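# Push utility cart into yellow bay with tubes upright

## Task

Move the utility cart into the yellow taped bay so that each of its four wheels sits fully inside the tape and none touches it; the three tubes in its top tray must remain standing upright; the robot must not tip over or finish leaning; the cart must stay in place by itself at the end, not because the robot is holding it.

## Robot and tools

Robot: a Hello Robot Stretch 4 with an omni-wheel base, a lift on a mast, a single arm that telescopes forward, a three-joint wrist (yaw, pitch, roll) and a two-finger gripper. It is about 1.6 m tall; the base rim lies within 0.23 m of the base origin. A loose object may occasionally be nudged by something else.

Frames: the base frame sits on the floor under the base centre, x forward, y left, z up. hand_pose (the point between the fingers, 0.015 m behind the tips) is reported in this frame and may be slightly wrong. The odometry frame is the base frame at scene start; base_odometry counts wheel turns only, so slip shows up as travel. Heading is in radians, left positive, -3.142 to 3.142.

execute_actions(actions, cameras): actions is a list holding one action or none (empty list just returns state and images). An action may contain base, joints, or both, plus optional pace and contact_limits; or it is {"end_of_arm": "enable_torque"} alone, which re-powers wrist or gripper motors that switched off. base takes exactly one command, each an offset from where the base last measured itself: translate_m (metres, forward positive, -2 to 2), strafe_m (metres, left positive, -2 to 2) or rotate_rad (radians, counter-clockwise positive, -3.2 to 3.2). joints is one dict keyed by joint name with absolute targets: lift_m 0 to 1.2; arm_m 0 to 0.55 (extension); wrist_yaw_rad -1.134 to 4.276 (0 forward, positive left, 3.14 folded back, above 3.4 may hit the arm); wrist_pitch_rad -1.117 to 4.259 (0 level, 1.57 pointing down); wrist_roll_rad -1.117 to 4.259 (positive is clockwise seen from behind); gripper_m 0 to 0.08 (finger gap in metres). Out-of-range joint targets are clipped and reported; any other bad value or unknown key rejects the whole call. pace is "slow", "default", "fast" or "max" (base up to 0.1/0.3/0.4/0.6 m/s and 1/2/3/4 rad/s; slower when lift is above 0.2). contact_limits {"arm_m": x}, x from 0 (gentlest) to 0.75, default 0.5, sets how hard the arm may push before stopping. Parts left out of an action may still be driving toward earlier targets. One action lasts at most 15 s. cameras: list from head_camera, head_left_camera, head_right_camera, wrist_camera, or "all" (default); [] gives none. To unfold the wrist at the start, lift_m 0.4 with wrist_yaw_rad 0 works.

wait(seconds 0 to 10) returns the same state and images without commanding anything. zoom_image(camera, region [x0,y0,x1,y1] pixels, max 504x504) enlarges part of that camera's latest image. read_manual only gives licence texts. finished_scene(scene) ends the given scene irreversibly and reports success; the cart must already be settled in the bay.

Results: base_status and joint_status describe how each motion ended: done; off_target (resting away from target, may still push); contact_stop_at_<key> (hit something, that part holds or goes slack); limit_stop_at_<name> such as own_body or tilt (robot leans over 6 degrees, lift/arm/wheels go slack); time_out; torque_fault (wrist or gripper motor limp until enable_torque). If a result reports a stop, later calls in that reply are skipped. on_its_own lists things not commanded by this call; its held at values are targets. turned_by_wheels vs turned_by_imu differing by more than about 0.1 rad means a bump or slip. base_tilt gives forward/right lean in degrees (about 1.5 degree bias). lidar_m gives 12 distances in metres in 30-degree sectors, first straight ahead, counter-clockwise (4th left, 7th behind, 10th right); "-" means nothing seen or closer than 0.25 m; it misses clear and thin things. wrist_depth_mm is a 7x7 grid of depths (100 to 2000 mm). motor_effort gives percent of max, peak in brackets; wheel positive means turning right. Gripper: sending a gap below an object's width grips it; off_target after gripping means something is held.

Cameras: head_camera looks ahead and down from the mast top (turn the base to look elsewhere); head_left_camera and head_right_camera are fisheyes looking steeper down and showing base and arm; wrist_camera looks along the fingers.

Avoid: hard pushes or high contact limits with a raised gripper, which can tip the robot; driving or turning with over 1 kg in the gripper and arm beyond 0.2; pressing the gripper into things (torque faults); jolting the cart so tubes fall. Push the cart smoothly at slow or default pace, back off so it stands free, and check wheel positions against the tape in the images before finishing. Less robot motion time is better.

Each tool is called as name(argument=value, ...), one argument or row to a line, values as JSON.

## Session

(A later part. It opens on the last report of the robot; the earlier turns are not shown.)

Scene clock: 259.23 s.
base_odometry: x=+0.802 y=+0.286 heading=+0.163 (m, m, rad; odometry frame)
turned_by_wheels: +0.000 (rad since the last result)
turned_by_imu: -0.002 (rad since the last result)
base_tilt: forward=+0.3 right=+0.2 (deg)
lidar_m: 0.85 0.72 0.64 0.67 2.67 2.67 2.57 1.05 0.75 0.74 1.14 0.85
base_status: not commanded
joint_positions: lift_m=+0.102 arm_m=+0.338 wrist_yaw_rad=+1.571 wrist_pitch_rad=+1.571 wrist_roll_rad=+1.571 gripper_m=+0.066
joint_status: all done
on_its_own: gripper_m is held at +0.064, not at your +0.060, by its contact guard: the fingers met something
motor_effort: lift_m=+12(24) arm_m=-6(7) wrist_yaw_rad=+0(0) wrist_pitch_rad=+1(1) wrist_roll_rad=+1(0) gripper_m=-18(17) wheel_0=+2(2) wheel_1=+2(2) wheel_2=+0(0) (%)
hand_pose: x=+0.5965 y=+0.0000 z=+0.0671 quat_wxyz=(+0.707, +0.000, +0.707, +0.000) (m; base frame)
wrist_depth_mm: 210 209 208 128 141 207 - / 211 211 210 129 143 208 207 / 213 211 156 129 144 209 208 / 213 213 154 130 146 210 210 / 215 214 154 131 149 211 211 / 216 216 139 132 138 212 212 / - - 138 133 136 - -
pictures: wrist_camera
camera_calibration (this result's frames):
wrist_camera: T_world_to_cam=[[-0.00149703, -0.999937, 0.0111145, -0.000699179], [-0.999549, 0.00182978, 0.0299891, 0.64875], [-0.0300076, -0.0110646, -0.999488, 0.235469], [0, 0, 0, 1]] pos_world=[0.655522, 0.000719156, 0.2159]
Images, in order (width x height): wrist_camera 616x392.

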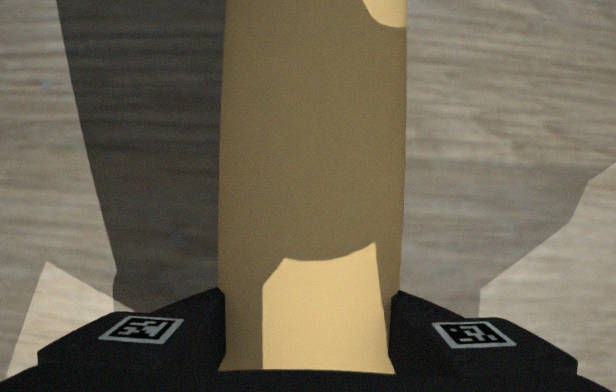

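execute_actions(
  actions=[
    {"joints": {"gripper_m": 0.075, "lift_m": 0.0995}, "pace": "default"},
  ],
  cameras=["wrist_camera"],
)

execute_actions(
  actions=[
    {"joints": {"gripper_m": 0.05}},
  ],
  cameras=["wrist_camera"],
)

Scene clock: 260.33 s.
base_odometry: x=+0.802 y=+0.286 heading=+0.163 (m, m, rad; odometry frame)
turned_by_wheels: +0.000 (rad since the last result)
turned_by_imu: +0.000 (rad since the last result)
base_tilt: forward=+0.2 right=+0.2 (deg)
lidar_m: 0.85 0.72 0.63 0.68 2.68 2.64 2.53 1.05 0.77 0.73 1.18 0.84
base_status: not commanded
joint_positions: lift_m=+0.100 arm_m=+0.338 wrist_yaw_rad=+1.571 wrist_pitch_rad=+1.571 wrist_roll_rad=+1.571 gripper_m=+0.075
joint_status: all done
motor_effort: lift_m=+11(11) arm_m=-7(7) wrist_yaw_rad=+0(1) wrist_pitch_rad=+1(1) wrist_roll_rad=+0(1) gripper_m=-2(13) wheel_0=+2(2) wheel_1=+2(2) wheel_2=+0(1) (%)
hand_pose: x=+0.5965 y=+0.0000 z=+0.0657 quat_wxyz=(+0.707, +0.000, +0.707, +0.000) (m; base frame)
wrist_depth_mm: 209 208 208 127 140 206 - / 211 210 209 128 141 206 206 / 211 211 154 129 143 208 208 / 213 212 152 129 145 209 209 / 215 213 152 130 147 211 210 / 216 215 138 131 138 211 211 / - - 137 132 135 - -
pictures: wrist_camera
camera_calibration (this result's frames):
wrist_camera: T_world_to_cam=[[-0.00149774, -0.999937, 0.0111146, -0.000683058], [-0.999549, 0.0018305, 0.0299891, 0.648792], [-0.0300076, -0.0110647, -0.999488, 0.234052], [0, 0, 0, 1]] pos_world=[0.655522, 0.000719086, 0.214484]
Images, in order (width x height): wrist_camera 616x392.

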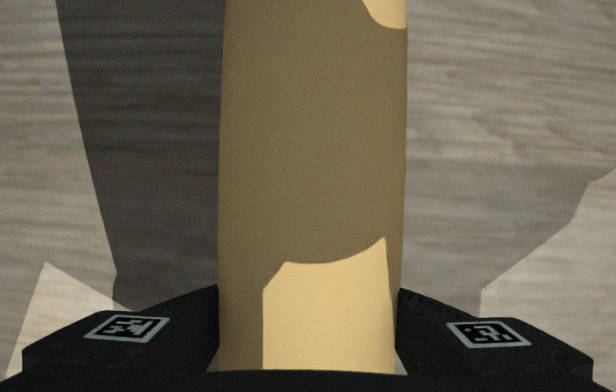

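Scene clock: 261.10 s.
base_odometry: x=+0.802 y=+0.286 heading=+0.163 (m, m, rad; odometry frame)
turned_by_wheels: +0.000 (rad since the last result)
turned_by_imu: +0.000 (rad since the last result)
base_tilt: forward=+0.3 right=+0.1 (deg)
lidar_m: 0.85 0.70 0.64 0.67 2.66 2.65 2.56 1.06 0.72 0.74 1.16 0.88
base_status: not commanded
joint_positions: lift_m=+0.100 arm_m=+0.338 wrist_yaw_rad=+1.571 wrist_pitch_rad=+1.571 wrist_roll_rad=+1.571 gripper_m=+0.068
joint_status: gripper_m off_target (ended at +0.068, target +0.050)
on_its_own: gripper_m is held at +0.066, not at your +0.050, by its contact guard: the fingers met something
motor_effort: lift_m=+11(11) arm_m=-6(7) wrist_yaw_rad=+0(0) wrist_pitch_rad=+1(2) wrist_roll_rad=+0(1) gripper_m=-17(13) wheel_0=+1(2) wheel_1=+2(2) wheel_2=+1(0) (%)
hand_pose: x=+0.5965 y=+0.0000 z=+0.0657 quat_wxyz=(+0.707, +0.000, +0.707, +0.000) (m; base frame)
wrist_depth_mm: 209 209 208 127 140 206 - / 211 210 209 128 142 207 206 / 211 211 154 129 143 208 208 / 213 212 152 129 145 210 208 / 214 213 152 130 147 211 210 / 216 214 138 131 138 211 211 / - - 137 132 136 - -
pictures: wrist_camera
camera_calibration (this result's frames):
wrist_camera: T_world_to_cam=[[-0.00149691, -0.999937, 0.0111145, -0.000683522], [-0.999549, 0.00182966, 0.0299891, 0.648792], [-0.0300076, -0.0110646, -0.999488, 0.234052], [0, 0, 0, 1]] pos_world=[0.655522, 0.000719143, 0.214484]
Images, in order (width x height): wrist_camera 616x392.

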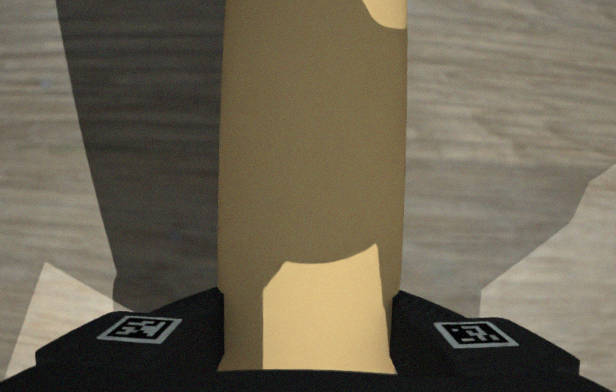

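execute_actions(
  actions=[
    {"joints": {"lift_m": 0.2}, "pace": "default"},
  ],
  cameras=["wrist_camera"],
)

Scene clock: 263.03 s.
base_odometry: x=+0.802 y=+0.286 heading=+0.163 (m, m, rad; odometry frame)
turned_by_wheels: +0.000 (rad since the last result)
turned_by_imu: -0.001 (rad since the last result)
base_tilt: forward=+0.3 right=+0.1 (deg)
lidar_m: 0.36 0.70 0.65 0.67 2.70 2.63 2.53 1.06 0.76 0.74 1.17 0.85
base_status: not commanded
joint_positions: lift_m=+0.200 arm_m=+0.338 wrist_yaw_rad=+1.571 wrist_pitch_rad=+1.571 wrist_roll_rad=+1.571 gripper_m=+0.066
joint_status: all done
on_its_own: gripper_m is held at +0.066, not at your +0.050, by its contact guard: the fingers met something
motor_effort: lift_m=+23(26) arm_m=-7(7) wrist_yaw_rad=+0(0) wrist_pitch_rad=+1(1) wrist_roll_rad=+1(0) gripper_m=-1(14) wheel_0=+2(1) wheel_1=+2(2) wheel_2=+0(0) (%)
hand_pose: x=+0.5965 y=+0.0000 z=+0.1652 quat_wxyz=(+0.707, +0.000, +0.707, +0.000) (m; base frame)
wrist_depth_mm: 304 304 303 158 300 300 300 / 306 306 304 163 301 301 301 / 309 307 306 167 303 304 301 / 312 310 307 172 306 306 304 / 314 310 310 177 307 306 307 / 315 314 161 183 161 309 309 / - - 148 188 135 - -
pictures: wrist_camera
camera_calibration (this result's frames):
wrist_camera: T_world_to_cam=[[-0.00149739, -0.999937, 0.0111146, -0.00178909], [-0.999549, 0.00183014, 0.0299891, 0.645809], [-0.0300076, -0.0110647, -0.999488, 0.333491], [0, 0, 0, 1]] pos_world=[0.655522, 0.000719076, 0.313974]
Images, in order (width x height): wrist_camera 616x392.

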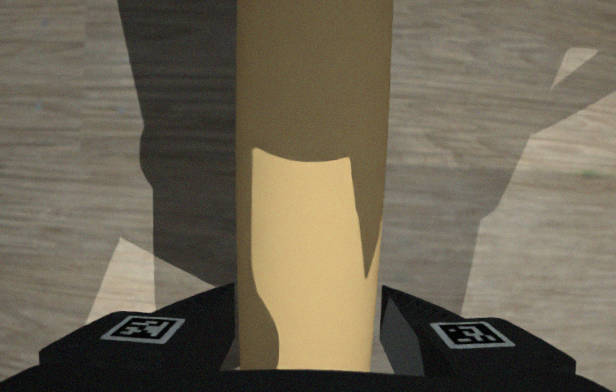

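execute_actions(
  actions=[],
)

Scene clock: 263.13 s.
base_odometry: x=+0.802 y=+0.286 heading=+0.163 (m, m, rad; odometry frame)
turned_by_wheels: +0.000 (rad since the last result)
turned_by_imu: +0.000 (rad since the last result)
base_tilt: forward=+0.3 right=+0.2 (deg)
lidar_m: 0.38 0.71 0.66 0.69 2.66 2.63 2.54 1.05 0.76 0.70 1.14 0.86
base_status: not commanded
joint_positions: lift_m=+0.200 arm_m=+0.338 wrist_yaw_rad=+1.571 wrist_pitch_rad=+1.571 wrist_roll_rad=+1.571 gripper_m=+0.066
joint_status: all done
on_its_own: gripper_m is held at +0.066, not at your +0.050, by its contact guard: the fingers met something
motor_effort: lift_m=+23(26) arm_m=-7(7) wrist_yaw_rad=+0(0) wrist_pitch_rad=+1(1) wrist_roll_rad=+0(0) gripper_m=+0(14) wheel_0=+2(1) wheel_1=+2(2) wheel_2=+1(0) (%)
hand_pose: x=+0.5965 y=+0.0000 z=+0.1652 quat_wxyz=(+0.707, +0.000, +0.707, +0.000) (m; base frame)
wrist_depth_mm: 304 304 303 159 300 300 298 / 307 307 304 163 303 303 301 / 309 307 307 168 304 304 303 / 312 310 309 173 306 306 304 / 314 312 310 178 307 307 307 / 315 314 161 184 161 309 309 / - - 149 189 135 - -
pictures: head_camera, head_left_camera, head_right_camera, wrist_camera
camera_calibration (this result's frames):
wrist_camera: T_world_to_cam=[[-0.00149691, -0.999937, 0.0111144, -0.00178927], [-0.999549, 0.00182966, 0.0299891, 0.645809], [-0.0300076, -0.0110645, -0.999488, 0.333491], [0, 0, 0, 1]] pos_world=[0.655522, 0.00071914, 0.313974]
Images, in order (width x height): head_camera 420x560, head_left_camera 420x672, head_right_camera 420x672, wrist_camera 616x392.

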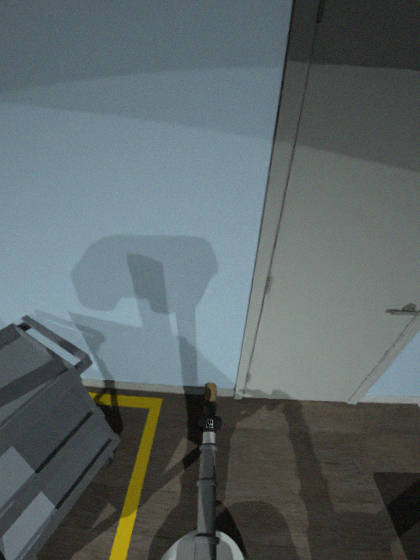

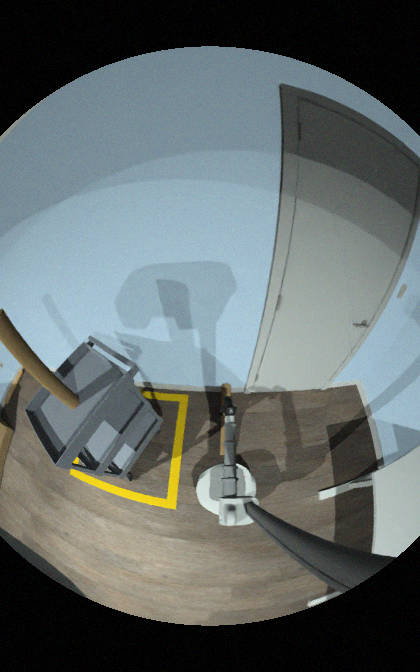

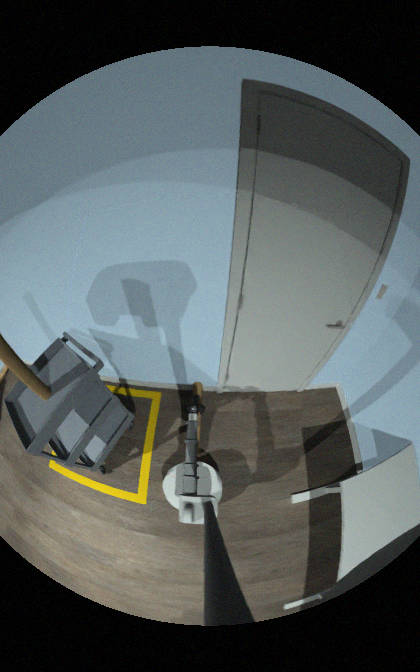

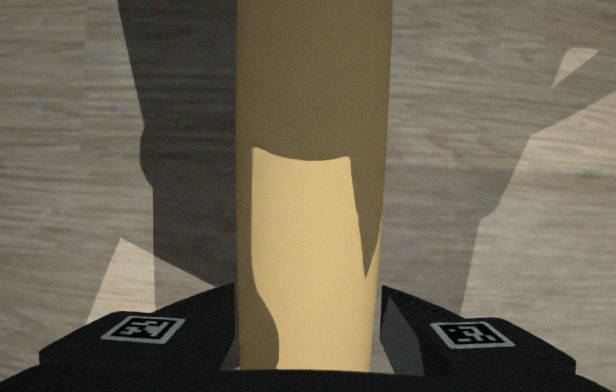

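execute_actions(
  actions=[
    {"joints": {"gripper_m": 0.08, "lift_m": 0.15}, "pace": "slow"},
  ],
  cameras=["wrist_camera"],
)

Scene clock: 266.20 s.
base_odometry: x=+0.802 y=+0.286 heading=+0.163 (m, m, rad; odometry frame)
turned_by_wheels: +0.000 (rad since the last result)
turned_by_imu: -0.001 (rad since the last result)
base_tilt: forward=+0.2 right=+0.3 (deg)
lidar_m: 0.37 0.72 0.64 0.67 2.67 2.64 2.54 1.03 0.74 0.73 1.15 0.87
base_status: not commanded
joint_positions: lift_m=+0.150 arm_m=+0.338 wrist_yaw_rad=+1.571 wrist_pitch_rad=+1.571 wrist_roll_rad=+1.571 gripper_m=+0.080
joint_status: all done
motor_effort: lift_m=+14(22) arm_m=-7(7) wrist_yaw_rad=+0(0) wrist_pitch_rad=+2(1) wrist_roll_rad=+1(1) gripper_m=+3(5) wheel_0=+2(1) wheel_1=+2(2) wheel_2=+0(0) (%)
hand_pose: x=+0.5965 y=+0.0000 z=+0.1159 quat_wxyz=(+0.707, +0.000, +0.707, +0.000) (m; base frame)
wrist_depth_mm: 257 256 130 113 122 252 - / 258 257 132 116 126 254 254 / 260 259 136 119 130 255 255 / 262 260 141 123 136 257 256 / 264 263 147 126 143 258 259 / 266 264 142 131 141 259 260 / - - 142 134 141 - -
pictures: wrist_camera
camera_calibration (this result's frames):
wrist_camera: T_world_to_cam=[[-0.00149631, -0.999938, 0.0110635, -0.00122559], [-0.999549, 0.00182754, 0.0299892, 0.647285], [-0.0300076, -0.0110136, -0.999489, 0.284284], [0, 0, 0, 1]] pos_world=[0.655522, 0.000722541, 0.264741]
Images, in order (width x height): wrist_camera 616x392.

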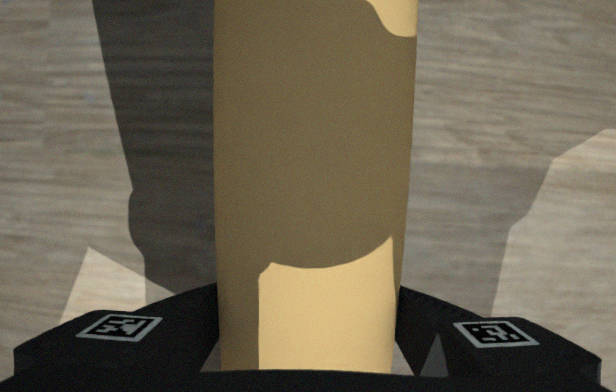

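execute_actions(
  actions=[
    {"joints": {"lift_m": 0.147}, "pace": "default"},
  ],
  cameras=[],
)

execute_actions(
  actions=[
    {"joints": {"gripper_m": 0.05}},
  ],
  cameras=["wrist_camera"],
)

Scene clock: 266.90 s.
base_odometry: x=+0.802 y=+0.286 heading=+0.163 (m, m, rad; odometry frame)
turned_by_wheels: +0.000 (rad since the last result)
turned_by_imu: +0.000 (rad since the last result)
base_tilt: forward=+0.4 right=+0.1 (deg)
lidar_m: 0.38 0.72 0.64 0.68 2.67 2.64 2.56 1.06 0.75 0.74 1.15 0.88
base_status: not commanded
joint_positions: lift_m=+0.148 arm_m=+0.338 wrist_yaw_rad=+1.571 wrist_pitch_rad=+1.571 wrist_roll_rad=+1.571 gripper_m=+0.080
joint_status: all done
motor_effort: lift_m=+11(14) arm_m=-7(7) wrist_yaw_rad=+0(0) wrist_pitch_rad=+2(2) wrist_roll_rad=+1(2) gripper_m=+3(4) wheel_0=+1(2) wheel_1=+1(2) wheel_2=+1(0) (%)
hand_pose: x=+0.5965 y=+0.0001 z=+0.1132 quat_wxyz=(+0.707, +0.000, +0.707, +0.000) (m; base frame)
wrist_depth_mm: 256 255 128 112 121 252 - / 258 257 131 115 124 253 253 / 259 258 135 118 129 255 253 / 262 259 140 122 135 256 255 / 263 260 145 126 141 258 257 / 264 263 141 129 139 258 258 / - - 140 133 140 - -
pictures: none
No camera images: the call's "cameras" was empty. Leave "cameras" out to get every camera's image.

Scene clock: 267.63 s.
base_odometry: x=+0.802 y=+0.286 heading=+0.163 (m, m, rad; odometry frame)
turned_by_wheels: +0.000 (rad since the last result)
turned_by_imu: +0.000 (rad since the last result)
base_tilt: forward=+0.3 right=+0.1 (deg)
lidar_m: 0.40 0.73 0.65 0.67 2.66 2.64 2.56 1.08 0.74 0.72 1.14 0.88
base_status: not commanded
joint_positions: lift_m=+0.148 arm_m=+0.338 wrist_yaw_rad=+1.571 wrist_pitch_rad=+1.571 wrist_roll_rad=+1.571 gripper_m=+0.077
joint_status: gripper_m off_target (ended at +0.077, target +0.050)
on_its_own: gripper_m is held at +0.075, not at your +0.050, by its contact guard: the fingers met something
motor_effort: lift_m=+11(11) arm_m=-7(7) wrist_yaw_rad=-1(1) wrist_pitch_rad=+1(2) wrist_roll_rad=-1(1) gripper_m=-23(26) wheel_0=+2(1) wheel_1=+2(1) wheel_2=+0(0) (%)
hand_pose: x=+0.5965 y=+0.0001 z=+0.1132 quat_wxyz=(+0.707, +0.000, +0.707, +0.000) (m; base frame)
wrist_depth_mm: 256 256 129 112 121 251 - / 257 256 131 115 124 253 253 / 259 258 135 118 129 254 254 / 260 259 140 122 135 256 255 / 263 262 145 126 141 258 257 / 265 263 140 130 140 258 259 / - - 141 133 138 - -
pictures: wrist_camera
camera_calibration (this result's frames):
wrist_camera: T_world_to_cam=[[-0.00144792, -0.999939, 0.0109605, -0.00118594], [-0.999549, 0.00177607, 0.0299894, 0.647369], [-0.0300071, -0.0109121, -0.99949, 0.281494], [0, 0, 0, 1]] pos_world=[0.655521, 0.000736052, 0.261949]
Images, in order (width x height): wrist_camera 616x392.

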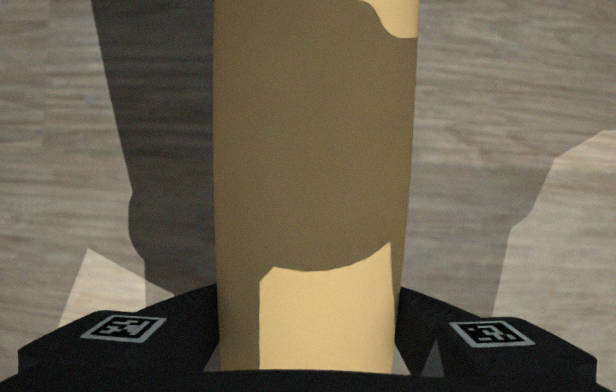

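execute_actions(
  actions=[
    {"base": {"translate_m": -0.04}, "joints": {"lift_m": 0.21}, "pace": "slow"},
  ],
  cameras=["wrist_camera", "head_right_camera"],
)

Scene clock: 270.47 s.
base_odometry: x=+0.763 y=+0.280 heading=+0.163 (m, m, rad; odometry frame)
turned_by_wheels: +0.000 (rad since the last result)
turned_by_imu: -0.001 (rad since the last result)
base_tilt: forward=+0.3 right=+0.2 (deg)
lidar_m: 0.45 0.72 0.67 0.70 2.68 2.60 2.53 1.08 0.77 0.72 1.22 0.93
base_status: done
joint_positions: lift_m=+0.210 arm_m=+0.338 wrist_yaw_rad=+1.571 wrist_pitch_rad=+1.571 wrist_roll_rad=+1.571 gripper_m=+0.075
joint_status: all done
on_its_own: gripper_m is held at +0.075, not at your +0.050, by its contact guard: the fingers met something
motor_effort: lift_m=+23(24) arm_m=-7(7) wrist_yaw_rad=+0(0) wrist_pitch_rad=+1(3) wrist_roll_rad=+1(1) gripper_m=-1(23) wheel_0=-5(4) wheel_1=-4(6) wheel_2=+5(14) (%)
hand_pose: x=+0.5965 y=+0.0000 z=+0.1752 quat_wxyz=(+0.707, +0.000, +0.707, +0.000) (m; base frame)
wrist_depth_mm: 315 314 312 174 310 309 309 / 315 317 314 178 310 312 310 / 319 319 317 183 314 314 310 / 322 320 317 189 317 315 315 / 324 322 320 194 317 317 317 / 325 322 208 201 211 319 319 / - - 216 206 144 - -
pictures: head_right_camera, wrist_camera
camera_calibration (this result's frames):
wrist_camera: T_world_to_cam=[[-0.00161003, -0.999937, 0.0111234, -0.00184837], [-0.999548, 0.00194301, 0.0299891, 0.645508], [-0.0300088, -0.0110701, -0.999488, 0.343497], [0, 0, 0, 1]] pos_world=[0.655522, 0.000700075, 0.323984]
Images, in order (width x height): head_right_camera 420x672, wrist_camera 616x392.

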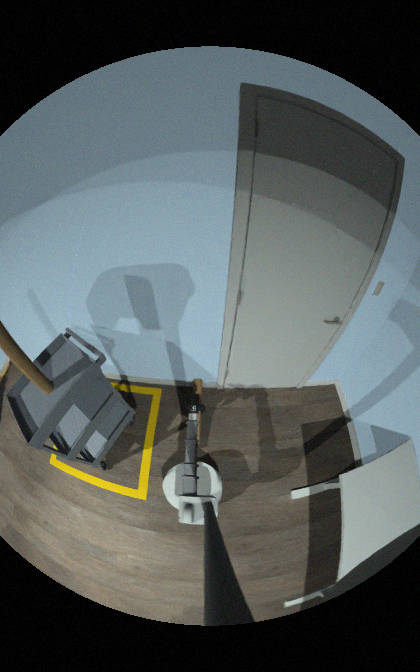

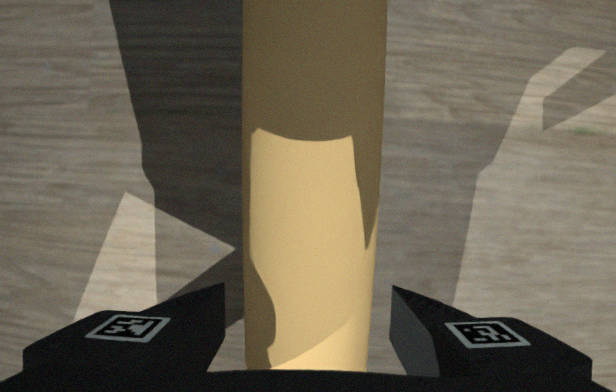

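zoom_image(
  camera="head_right_camera",
  region=[150, 350, 250, 450],
)

Region (150, 350, 250, 450) of head_right_camera's 420x672 image, scaled by 5.040, with more detail than that image has.

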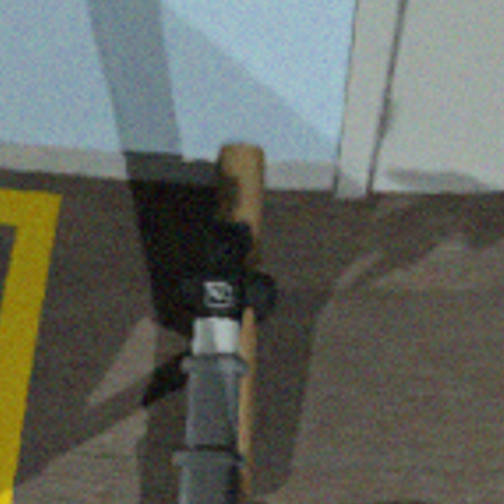

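execute_actions(
  actions=[
    {"base": {"strafe_m": 0.086}, "joints": {"wrist_yaw_rad": 0.0, "wrist_pitch_rad": 1.413, "wrist_roll_rad": 0.026, "arm_m": 0.424, "gripper_m": 0.08, "lift_m": 0.215}, "pace": "default"},
  ],
  cameras=["wrist_camera", "head_right_camera"],
)

Scene clock: 279.50 s.
base_odometry: x=+0.749 y=+0.364 heading=+0.163 (m, m, rad; odometry frame)
turned_by_wheels: +0.000 (rad since the last result)
turned_by_imu: -0.002 (rad since the last result)
base_tilt: forward=+0.3 right=+0.2 (deg)
lidar_m: 0.47 0.62 0.58 0.62 2.60 2.61 2.56 1.16 0.83 0.81 1.27 0.91
base_status: done
joint_positions: lift_m=+0.215 arm_m=+0.423 wrist_yaw_rad=+0.000 wrist_pitch_rad=+1.414 wrist_roll_rad=+0.026 gripper_m=+0.080
joint_status: all done
motor_effort: lift_m=+23(24) arm_m=+8(7) wrist_yaw_rad=-1(6) wrist_pitch_rad=-1(4) wrist_roll_rad=+0(7) gripper_m=+4(4) wheel_0=-1(13) wheel_1=+1(11) wheel_2=+0(7) (%)
hand_pose: x=+0.6268 y=-0.0874 z=+0.1828 quat_wxyz=(+0.760, +0.010, +0.649, -0.008) (m; base frame)
wrist_depth_mm: 359 357 357 198 353 355 355 / 353 353 347 198 349 349 347 / 345 343 342 199 342 342 342 / 338 338 336 200 334 334 334 / 330 330 329 200 329 327 327 / 327 325 208 200 217 320 322 / - - 208 202 191 - -
pictures: head_right_camera, wrist_camera
camera_calibration (this result's frames):
wrist_camera: T_world_to_cam=[[-0.0287438, -0.999564, 0.00668197, -0.0714488], [-0.991551, 0.0276662, -0.126731, 0.70165], [0.126491, -0.0102682, -0.991915, 0.251657], [0, 0, 0, 1]] pos_world=[0.661836, -0.0882456, 0.339021]
Images, in order (width x height): head_right_camera 420x672, wrist_camera 616x392.

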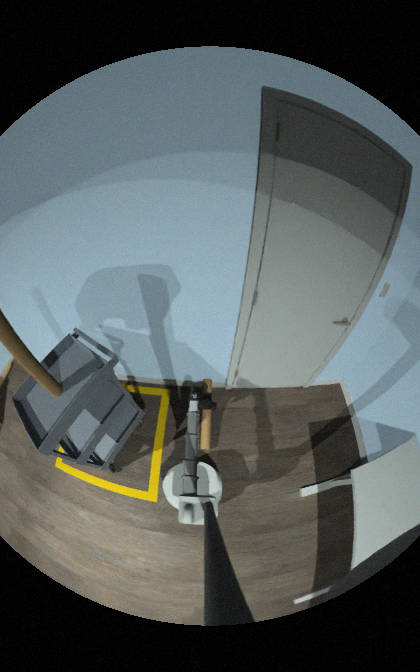

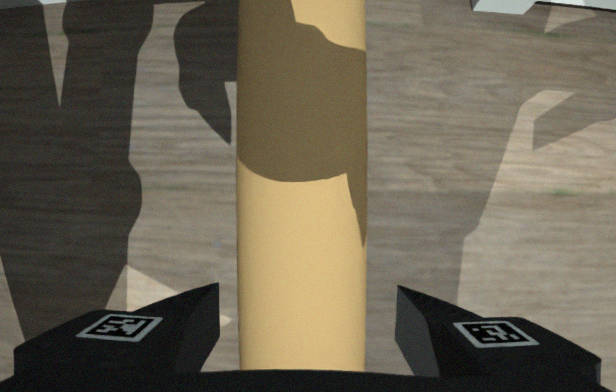

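execute_actions(
  actions=[
    {"base": {"strafe_m": 0.004}, "joints": {"lift_m": 0.148}, "pace": "default"},
  ],
  cameras=["wrist_camera"],
)

Scene clock: 281.40 s.
base_odometry: x=+0.748 y=+0.368 heading=+0.163 (m, m, rad; odometry frame)
turned_by_wheels: +0.000 (rad since the last result)
turned_by_imu: -0.001 (rad since the last result)
base_tilt: forward=+0.3 right=+0.2 (deg)
lidar_m: 0.43 0.64 0.58 0.60 2.58 2.61 2.54 1.17 0.85 0.81 1.26 0.90
base_status: done
joint_positions: lift_m=+0.148 arm_m=+0.423 wrist_yaw_rad=+0.000 wrist_pitch_rad=+1.414 wrist_roll_rad=+0.026 gripper_m=+0.080
joint_status: all done
motor_effort: lift_m=+14(21) arm_m=+8(8) wrist_yaw_rad=-1(1) wrist_pitch_rad=-2(2) wrist_roll_rad=-1(1) gripper_m=+3(3) wheel_0=+3(11) wheel_1=-1(8) wheel_2=+0(5) (%)
hand_pose: x=+0.6268 y=-0.0874 z=+0.1165 quat_wxyz=(+0.760, +0.010, +0.649, -0.008) (m; base frame)
wrist_depth_mm: 287 289 156 133 159 285 285 / 282 282 155 133 156 281 281 / 277 276 154 134 155 274 273 / 271 271 154 134 156 268 268 / 265 265 156 134 157 264 264 / 260 260 145 135 145 258 258 / - - 143 135 142 - -
pictures: wrist_camera
camera_calibration (this result's frames):
wrist_camera: T_world_to_cam=[[-0.0288287, -0.999562, 0.00668535, -0.0709567], [-0.991549, 0.0277499, -0.126731, 0.693249], [0.12649, -0.0102823, -0.991915, 0.185917], [0, 0, 0, 1]] pos_world=[0.661828, -0.0882516, 0.272744]
Images, in order (width x height): wrist_camera 616x392.

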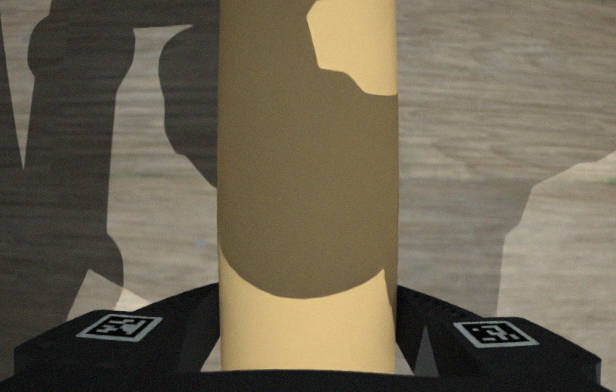

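execute_actions(
  actions=[
    {"joints": {"lift_m": 0.1425}, "pace": "slow"},
  ],
  cameras=["wrist_camera"],
)

Scene clock: 282.13 s.
base_odometry: x=+0.748 y=+0.368 heading=+0.163 (m, m, rad; odometry frame)
turned_by_wheels: +0.000 (rad since the last result)
turned_by_imu: +0.000 (rad since the last result)
base_tilt: forward=+0.3 right=+0.2 (deg)
lidar_m: 0.42 0.63 0.58 0.61 2.59 2.61 2.54 1.17 0.86 0.80 1.25 0.91
base_status: not commanded
joint_positions: lift_m=+0.143 arm_m=+0.423 wrist_yaw_rad=+0.000 wrist_pitch_rad=+1.414 wrist_roll_rad=+0.026 gripper_m=+0.080
joint_status: all done
motor_effort: lift_m=+13(13) arm_m=+8(8) wrist_yaw_rad=+0(1) wrist_pitch_rad=-2(1) wrist_roll_rad=-1(1) gripper_m=+3(3) wheel_0=+3(3) wheel_1=-1(1) wheel_2=+0(0) (%)
hand_pose: x=+0.6268 y=-0.0874 z=+0.1111 quat_wxyz=(+0.760, +0.010, +0.649, -0.009) (m; base frame)
wrist_depth_mm: 283 283 147 128 152 281 281 / 278 277 146 129 150 276 274 / 272 272 145 129 149 270 270 / 266 266 146 129 150 265 264 / 262 260 147 130 151 259 258 / 256 255 140 130 142 253 254 / - - 137 131 138 - -
pictures: wrist_camera
camera_calibration (this result's frames):
wrist_camera: T_world_to_cam=[[-0.0289976, -0.999557, 0.00668888, -0.0708214], [-0.991544, 0.0279171, -0.126731, 0.69256], [0.126488, -0.0103072, -0.991915, 0.18056], [0, 0, 0, 1]] pos_world=[0.661812, -0.0882633, 0.267343]
Images, in order (width x height): wrist_camera 616x392.

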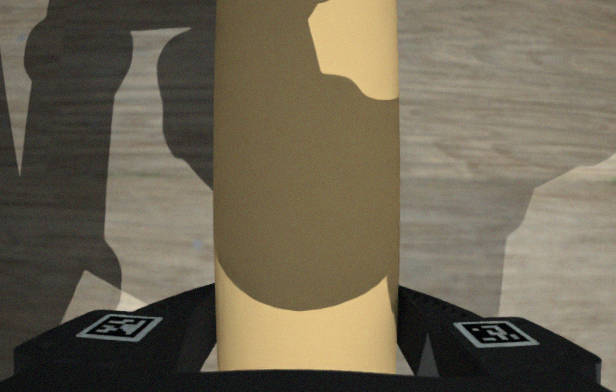

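execute_actions(
  actions=[
    {"joints": {"lift_m": 0.1405}, "pace": "slow"},
  ],
  cameras=[],
)

Scene clock: 282.73 s.
base_odometry: x=+0.748 y=+0.368 heading=+0.163 (m, m, rad; odometry frame)
turned_by_wheels: +0.000 (rad since the last result)
turned_by_imu: +0.000 (rad since the last result)
base_tilt: forward=+0.4 right=+0.2 (deg)
lidar_m: 0.43 0.64 0.58 0.59 2.59 2.57 2.52 1.18 0.81 0.81 1.25 0.92
base_status: not commanded
joint_positions: lift_m=+0.141 arm_m=+0.423 wrist_yaw_rad=-0.001 wrist_pitch_rad=+1.415 wrist_roll_rad=+0.026 gripper_m=+0.080
joint_status: all done
motor_effort: lift_m=+10(12) arm_m=+8(8) wrist_yaw_rad=+2(2) wrist_pitch_rad=-7(6) wrist_roll_rad=+0(2) gripper_m=+3(4) wheel_0=+4(3) wheel_1=-1(1) wheel_2=+0(0) (%)
hand_pose: x=+0.6264 y=-0.0874 z=+0.1093 quat_wxyz=(+0.760, +0.010, +0.650, -0.009) (m; base frame)
wrist_depth_mm: 283 282 148 128 150 279 279 / 277 277 147 129 148 274 276 / 272 271 146 129 147 270 270 / 266 265 147 129 148 264 265 / 260 260 148 130 149 258 257 / 256 256 141 130 141 254 254 / - - 137 131 137 - -
pictures: none
No camera images: the call's "cameras" was empty. Leave "cameras" out to get every camera's image.

execute_actions(
  actions=[
    {"joints": {"gripper_m": 0.05}},
  ],
  cameras=["wrist_camera"],
)

Scene clock: 283.97 s.
base_odometry: x=+0.748 y=+0.368 heading=+0.163 (m, m, rad; odometry frame)
turned_by_wheels: +0.000 (rad since the last result)
turned_by_imu: -0.001 (rad since the last result)
base_tilt: forward=+0.2 right=+0.2 (deg)
lidar_m: 0.43 0.62 0.59 0.61 2.58 2.57 2.55 1.15 0.86 0.81 1.24 0.91
base_status: not commanded
joint_positions: lift_m=+0.141 arm_m=+0.423 wrist_yaw_rad=-0.001 wrist_pitch_rad=+1.415 wrist_roll_rad=+0.026 gripper_m=+0.078
joint_status: gripper_m off_target (ended at +0.078, target +0.050)
on_its_own: gripper_m is held at +0.076, not at your +0.050, by its contact guard: the fingers met something
motor_effort: lift_m=+10(10) arm_m=+8(8) wrist_yaw_rad=+2(2) wrist_pitch_rad=-6(6) wrist_roll_rad=+1(0) gripper_m=-23(25) wheel_0=+3(3) wheel_1=-1(1) wheel_2=+0(0) (%)
hand_pose: x=+0.6264 y=-0.0874 z=+0.1093 quat_wxyz=(+0.760, +0.010, +0.650, -0.009) (m; base frame)
wrist_depth_mm: 283 283 148 128 150 279 279 / 278 278 147 129 148 276 276 / 272 272 147 129 148 270 270 / 267 265 147 129 148 264 264 / 262 260 148 130 149 258 259 / 256 256 141 130 141 254 254 / - - 137 131 137 - -
pictures: wrist_camera
camera_calibration (this result's frames):
wrist_camera: T_world_to_cam=[[-0.0296512, -0.999537, 0.00676146, -0.0704454], [-0.991733, 0.0285735, -0.125097, 0.691914], [0.124846, -0.0104149, -0.992121, 0.179857], [0, 0, 0, 1]] pos_world=[0.66165, -0.08831, 0.265473]
Images, in order (width x height): wrist_camera 616x392.

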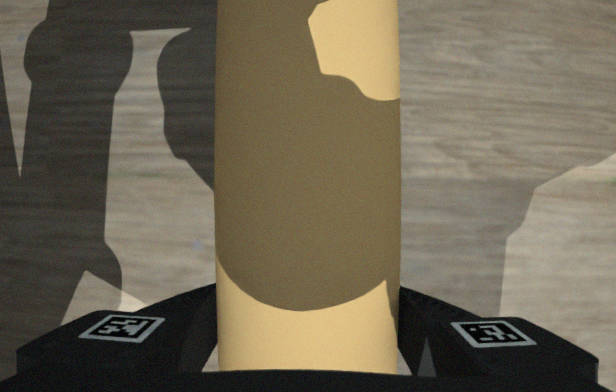

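execute_actions(
  actions=[
    {"joints": {"lift_m": 0.16}, "pace": "slow"},
  ],
  cameras=["wrist_camera"],
)

Scene clock: 284.97 s.
base_odometry: x=+0.748 y=+0.368 heading=+0.163 (m, m, rad; odometry frame)
turned_by_wheels: +0.000 (rad since the last result)
turned_by_imu: +0.000 (rad since the last result)
base_tilt: forward=+0.3 right=+0.2 (deg)
lidar_m: 0.45 0.64 0.59 0.59 2.59 2.62 2.54 1.15 0.84 0.79 1.22 0.92
base_status: not commanded
joint_positions: lift_m=+0.160 arm_m=+0.423 wrist_yaw_rad=+0.000 wrist_pitch_rad=+1.414 wrist_roll_rad=+0.026 gripper_m=+0.076
joint_status: all done
on_its_own: gripper_m is held at +0.076, not at your +0.050, by its contact guard: the fingers met something
motor_effort: lift_m=+23(24) arm_m=+8(8) wrist_yaw_rad=+0(2) wrist_pitch_rad=-3(7) wrist_roll_rad=+1(1) gripper_m=-1(23) wheel_0=+3(3) wheel_1=-1(1) wheel_2=+0(0) (%)
hand_pose: x=+0.6267 y=-0.0874 z=+0.1278 quat_wxyz=(+0.760, +0.010, +0.649, -0.008) (m; base frame)
wrist_depth_mm: 300 300 296 144 296 297 297 / 294 294 290 144 289 291 291 / 289 287 285 144 282 286 285 / 282 282 279 145 278 279 279 / 277 277 274 145 273 274 273 / 273 271 154 146 154 268 268 / - - 151 146 151 - -
pictures: wrist_camera
camera_calibration (this result's frames):
wrist_camera: T_world_to_cam=[[-0.028848, -0.999561, 0.00672884, -0.0710354], [-0.991579, 0.0277661, -0.126493, 0.694608], [0.126251, -0.0103212, -0.991945, 0.197245], [0, 0, 0, 1]] pos_world=[0.661807, -0.088255, 0.283997]
Images, in order (width x height): wrist_camera 616x392.

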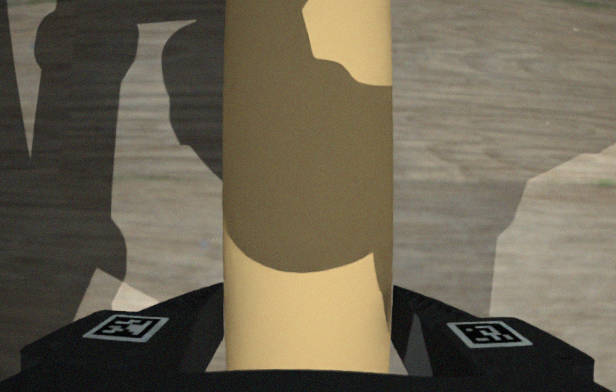

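zoom_image(
  camera="wrist_camera",
  region=[150, 240, 470, 392],
)

Region (150, 240, 470, 392) of wrist_camera's 616x392 image, scaled by 1.575; it fills the top 239 rows of this view, and the rest is white.

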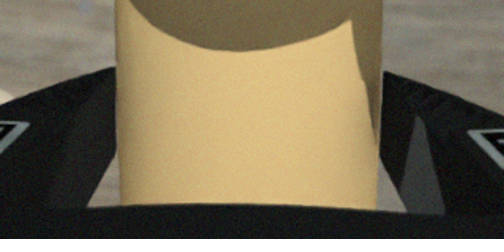

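execute_actions(
  actions=[],
)

Scene clock: 290.23 s.
base_odometry: x=+0.748 y=+0.368 heading=+0.163 (m, m, rad; odometry frame)
turned_by_wheels: +0.000 (rad since the last result)
turned_by_imu: -0.001 (rad since the last result)
base_tilt: forward=+0.4 right=+0.2 (deg)
lidar_m: 0.42 0.64 0.58 0.60 2.58 2.63 2.52 1.19 0.84 0.82 1.26 0.89
base_status: not commanded
joint_positions: lift_m=+0.160 arm_m=+0.423 wrist_yaw_rad=+0.000 wrist_pitch_rad=+1.414 wrist_roll_rad=+0.026 gripper_m=+0.076
joint_status: all done
on_its_own: gripper_m is held at +0.076, not at your +0.050, by its contact guard: the fingers met something
motor_effort: lift_m=+23(24) arm_m=+8(8) wrist_yaw_rad=+0(2) wrist_pitch_rad=-2(7) wrist_roll_rad=+1(1) gripper_m=+0(23) wheel_0=+3(3) wheel_1=-1(1) wheel_2=+0(0) (%)
hand_pose: x=+0.6267 y=-0.0874 z=+0.1278 quat_wxyz=(+0.760, +0.010, +0.649, -0.008) (m; base frame)
wrist_depth_mm: 301 298 296 144 296 297 297 / 294 293 290 144 289 291 291 / 287 287 285 144 283 286 283 / 282 282 281 145 277 279 279 / 277 277 273 145 273 274 274 / 272 271 154 146 154 268 267 / - - 151 146 151 - -
pictures: head_camera, head_left_camera, head_right_camera, wrist_camera
camera_calibration (this result's frames):
wrist_camera: T_world_to_cam=[[-0.0288478, -0.999561, 0.00672883, -0.0710355], [-0.991579, 0.0277659, -0.126493, 0.694608], [0.126251, -0.0103212, -0.991945, 0.197244], [0, 0, 0, 1]] pos_world=[0.661807, -0.0882549, 0.283997]
Images, in order (width x height): head_camera 420x560, head_left_camera 420x672, head_right_camera 420x672, wrist_camera 616x392.

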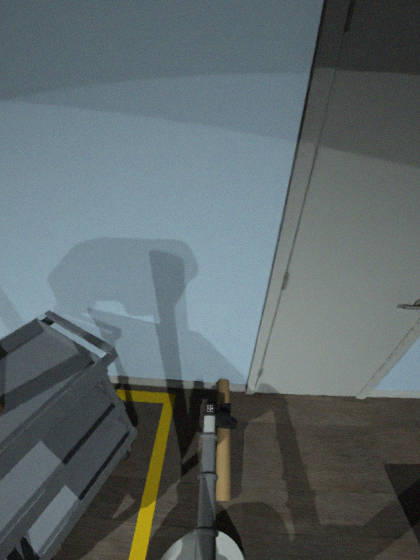

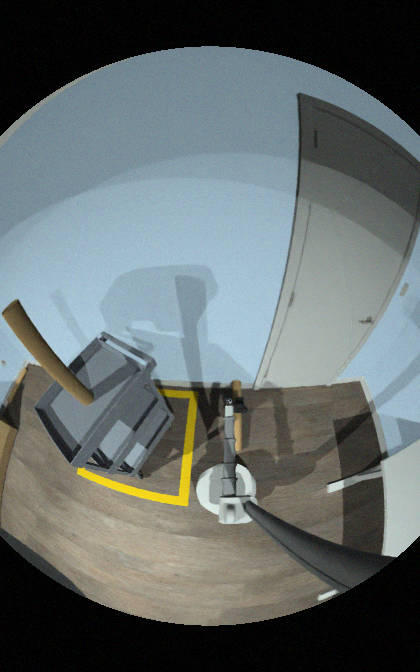

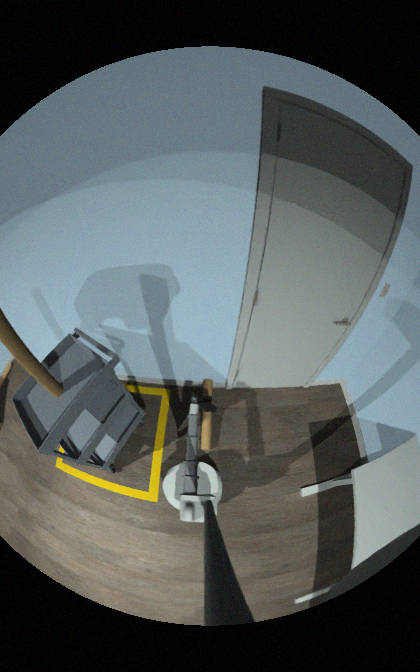

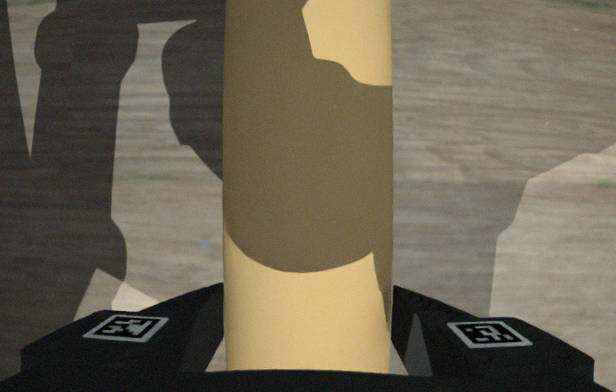

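execute_actions(
  actions=[
    {"joints": {"gripper_m": 0.08, "lift_m": 0.140}, "pace": "slow"},
  ],
  cameras=["wrist_camera"],
)

Scene clock: 292.27 s.
base_odometry: x=+0.748 y=+0.368 heading=+0.163 (m, m, rad; odometry frame)
turned_by_wheels: +0.000 (rad since the last result)
turned_by_imu: -0.001 (rad since the last result)
base_tilt: forward=+0.3 right=+0.1 (deg)
lidar_m: 0.44 0.65 0.61 0.62 2.58 2.61 2.52 1.18 0.84 0.81 1.25 0.90
base_status: not commanded
joint_positions: lift_m=+0.141 arm_m=+0.423 wrist_yaw_rad=-0.001 wrist_pitch_rad=+1.416 wrist_roll_rad=+0.026 gripper_m=+0.080
joint_status: all done
motor_effort: lift_m=+9(22) arm_m=+8(8) wrist_yaw_rad=+2(2) wrist_pitch_rad=-8(8) wrist_roll_rad=-1(1) gripper_m=+2(1) wheel_0=+3(3) wheel_1=-1(1) wheel_2=+0(0) (%)
hand_pose: x=+0.6263 y=-0.0874 z=+0.1089 quat_wxyz=(+0.760, +0.010, +0.650, -0.009) (m; base frame)
wrist_depth_mm: 283 282 148 128 149 281 279 / 277 276 147 129 148 276 274 / 272 271 147 129 147 268 270 / 266 266 147 129 148 264 263 / 262 259 148 129 148 258 258 / 257 255 140 130 141 254 252 / - - 137 131 137 - -
pictures: wrist_camera
camera_calibration (this result's frames):
wrist_camera: T_world_to_cam=[[-0.0294018, -0.999544, 0.0068105, -0.0706062], [-0.991803, 0.0283252, -0.124594, 0.691735], [0.124344, -0.0104179, -0.992184, 0.179741], [0, 0, 0, 1]] pos_world=[0.66164, -0.088295, 0.265002]
Images, in order (width x height): wrist_camera 616x392.

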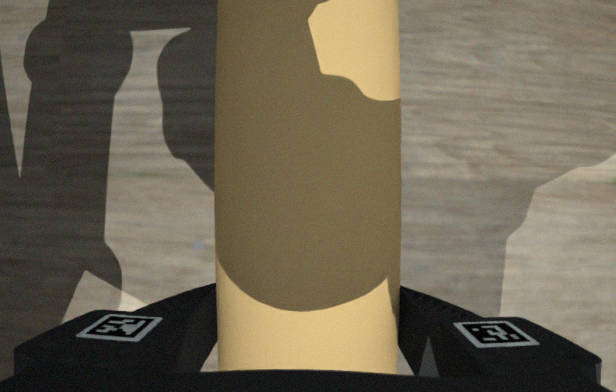

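execute_actions(
  actions=[
    {"joints": {"lift_m": 0.135}, "pace": "slow"},
  ],
  cameras=["wrist_camera"],
)

Scene clock: 293.03 s.
base_odometry: x=+0.748 y=+0.368 heading=+0.163 (m, m, rad; odometry frame)
turned_by_wheels: +0.000 (rad since the last result)
turned_by_imu: +0.000 (rad since the last result)
base_tilt: forward=+0.3 right=+0.1 (deg)
lidar_m: 0.44 0.64 0.58 0.61 2.59 2.58 2.53 1.17 0.85 0.80 1.26 0.92
base_status: not commanded
joint_positions: lift_m=+0.136 arm_m=+0.423 wrist_yaw_rad=-0.002 wrist_pitch_rad=+1.419 wrist_roll_rad=+0.026 gripper_m=+0.080
joint_status: all done
motor_effort: lift_m=+2(8) arm_m=+7(8) wrist_yaw_rad=+6(7) wrist_pitch_rad=-16(17) wrist_roll_rad=+0(0) gripper_m=+3(2) wheel_0=+3(3) wheel_1=-1(1) wheel_2=+0(0) (%)
hand_pose: x=+0.6255 y=-0.0875 z=+0.1043 quat_wxyz=(+0.759, +0.011, +0.651, -0.009) (m; base frame)
wrist_depth_mm: 282 281 146 127 148 278 278 / 277 276 145 128 147 274 274 / 270 270 145 128 146 268 268 / 265 265 145 128 146 263 263 / 259 259 146 129 147 258 258 / 255 254 139 129 140 252 252 / - - 136 129 136 - -
pictures: wrist_camera
camera_calibration (this result's frames):
wrist_camera: T_world_to_cam=[[-0.0307808, -0.999502, 0.00692078, -0.0697923], [-0.992123, 0.0297109, -0.121695, 0.69044], [0.121429, -0.0106121, -0.992543, 0.177143], [0, 0, 0, 1]] pos_world=[0.661343, -0.0883913, 0.260329]
Images, in order (width x height): wrist_camera 616x392.

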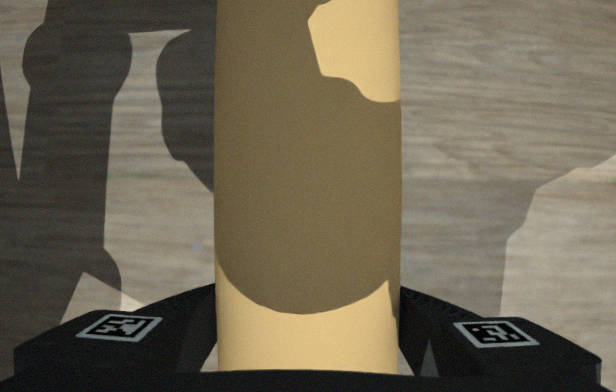

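execute_actions(
  actions=[
    {"joints": {"gripper_m": 0.05}},
  ],
  cameras=["wrist_camera"],
)

Scene clock: 293.93 s.
base_odometry: x=+0.748 y=+0.368 heading=+0.163 (m, m, rad; odometry frame)
turned_by_wheels: +0.000 (rad since the last result)
turned_by_imu: +0.000 (rad since the last result)
base_tilt: forward=+0.3 right=+0.2 (deg)
lidar_m: 0.42 0.62 0.58 0.61 2.57 2.56 2.55 1.17 0.85 0.81 1.23 0.91
base_status: not commanded
joint_positions: lift_m=+0.136 arm_m=+0.423 wrist_yaw_rad=-0.002 wrist_pitch_rad=+1.419 wrist_roll_rad=+0.026 gripper_m=+0.078
joint_status: gripper_m off_target (ended at +0.078, target +0.050)
on_its_own: gripper_m is held at +0.076, not at your +0.050, by its contact guard: the fingers met something
motor_effort: lift_m=+2(3) arm_m=+8(8) wrist_yaw_rad=+7(7) wrist_pitch_rad=-16(16) wrist_roll_rad=+0(0) gripper_m=-25(25) wheel_0=+2(3) wheel_1=+0(1) wheel_2=+0(0) (%)
hand_pose: x=+0.6255 y=-0.0875 z=+0.1043 quat_wxyz=(+0.759, +0.011, +0.651, -0.009) (m; base frame)
wrist_depth_mm: 282 282 146 128 148 278 279 / 277 276 146 128 147 274 273 / 271 271 145 128 147 268 268 / 264 264 145 128 147 263 263 / 259 259 146 129 148 258 257 / 254 253 139 129 140 252 252 / - - 136 130 136 - -
pictures: wrist_camera
camera_calibration (this result's frames):
wrist_camera: T_world_to_cam=[[-0.030873, -0.999499, 0.00692259, -0.0697382], [-0.992127, 0.0298028, -0.12164, 0.690425], [0.121373, -0.0106235, -0.99255, 0.177179], [0, 0, 0, 1]] pos_world=[0.661332, -0.0883976, 0.260325]
Images, in order (width x height): wrist_camera 616x392.

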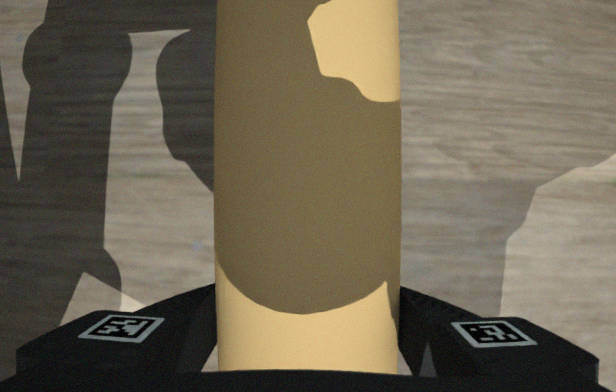

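execute_actions(
  actions=[
    {"joints": {"lift_m": 0.16}, "pace": "slow"},
  ],
  cameras=["wrist_camera", "head_right_camera"],
)

Scene clock: 295.13 s.
base_odometry: x=+0.748 y=+0.368 heading=+0.163 (m, m, rad; odometry frame)
turned_by_wheels: +0.000 (rad since the last result)
turned_by_imu: -0.001 (rad since the last result)
base_tilt: forward=+0.3 right=+0.1 (deg)
lidar_m: 0.40 0.64 0.59 0.60 2.59 2.61 2.56 1.18 0.84 0.82 1.25 0.91
base_status: not commanded
joint_positions: lift_m=+0.159 arm_m=+0.423 wrist_yaw_rad=+0.000 wrist_pitch_rad=+1.414 wrist_roll_rad=+0.026 gripper_m=+0.078
joint_status: all done
on_its_own: gripper_m is held at +0.076, not at your +0.050, by its contact guard: the fingers met something
motor_effort: lift_m=+25(25) arm_m=+8(8) wrist_yaw_rad=+0(7) wrist_pitch_rad=-3(16) wrist_roll_rad=+2(1) gripper_m=-24(23) wheel_0=+3(3) wheel_1=-1(1) wheel_2=+0(0) (%)
hand_pose: x=+0.6267 y=-0.0874 z=+0.1276 quat_wxyz=(+0.760, +0.010, +0.650, -0.008) (m; base frame)
wrist_depth_mm: 297 298 142 125 143 294 294 / 291 290 143 126 143 289 289 / 286 286 143 126 143 283 283 / 281 279 144 127 145 278 277 / 276 274 146 128 147 273 272 / 270 270 140 129 140 267 266 / - - 137 130 137 - -
pictures: head_right_camera, wrist_camera
camera_calibration (this result's frames):
wrist_camera: T_world_to_cam=[[-0.0284707, -0.999572, 0.00678476, -0.0712769], [-0.991609, 0.0273864, -0.126336, 0.694544], [0.126096, -0.0103247, -0.991964, 0.197137], [0, 0, 0, 1]] pos_world=[0.661829, -0.088232, 0.283782]
Images, in order (width x height): head_right_camera 420x672, wrist_camera 616x392.

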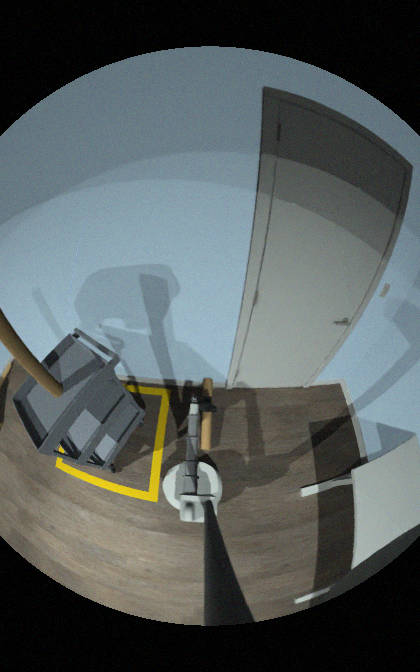

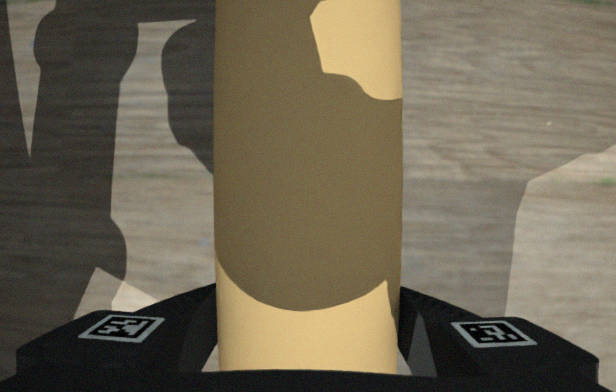

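execute_actions(
  actions=[
    {"joints": {"lift_m": 0.205}, "pace": "slow"},
  ],
  cameras=["wrist_camera", "head_right_camera"],
)

Scene clock: 296.90 s.
base_odometry: x=+0.748 y=+0.368 heading=+0.163 (m, m, rad; odometry frame)
turned_by_wheels: +0.000 (rad since the last result)
turned_by_imu: -0.001 (rad since the last result)
base_tilt: forward=+0.3 right=+0.2 (deg)
lidar_m: 0.30 0.63 0.58 0.62 2.59 2.61 2.57 1.17 0.82 0.82 1.25 0.31
base_status: not commanded
joint_positions: lift_m=+0.204 arm_m=+0.423 wrist_yaw_rad=+0.000 wrist_pitch_rad=+1.414 wrist_roll_rad=+0.026 gripper_m=+0.078
joint_status: all done
on_its_own: gripper_m is held at +0.076, not at your +0.050, by its contact guard: the fingers met something
motor_effort: lift_m=+25(26) arm_m=+8(7) wrist_yaw_rad=+0(0) wrist_pitch_rad=-4(3) wrist_roll_rad=+0(2) gripper_m=-24(21) wheel_0=+3(3) wheel_1=-1(1) wheel_2=+0(0) (%)
hand_pose: x=+0.6267 y=-0.0874 z=+0.1726 quat_wxyz=(+0.760, +0.010, +0.650, -0.008) (m; base frame)
wrist_depth_mm: 347 345 142 125 143 342 342 / 340 338 142 126 143 334 336 / 332 330 143 126 144 329 327 / 325 324 145 127 145 324 322 / 320 320 146 128 147 317 315 / 314 312 140 129 140 310 310 / - - 137 130 137 - -
pictures: head_right_camera, wrist_camera
camera_calibration (this result's frames):
wrist_camera: T_world_to_cam=[[-0.0285141, -0.99957, 0.00677798, -0.0715537], [-0.991608, 0.0274303, -0.126336, 0.700234], [0.126095, -0.0103234, -0.991964, 0.241779], [0, 0, 0, 1]] pos_world=[0.66183, -0.0882346, 0.328785]
Images, in order (width x height): head_right_camera 420x672, wrist_camera 616x392.

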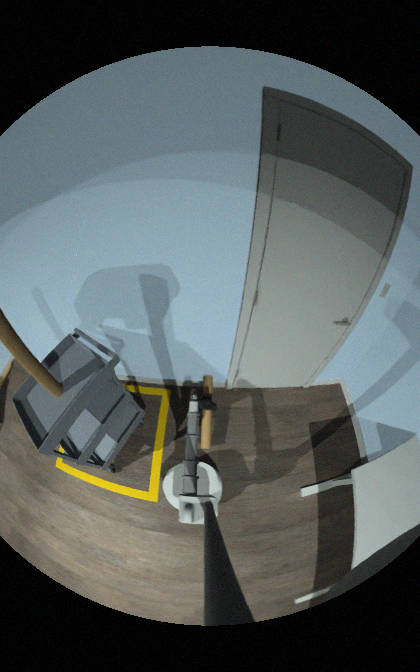

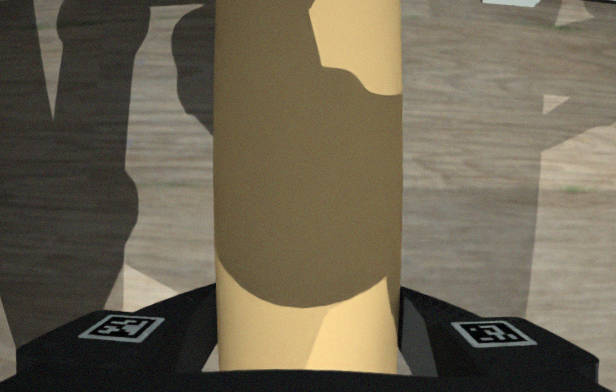

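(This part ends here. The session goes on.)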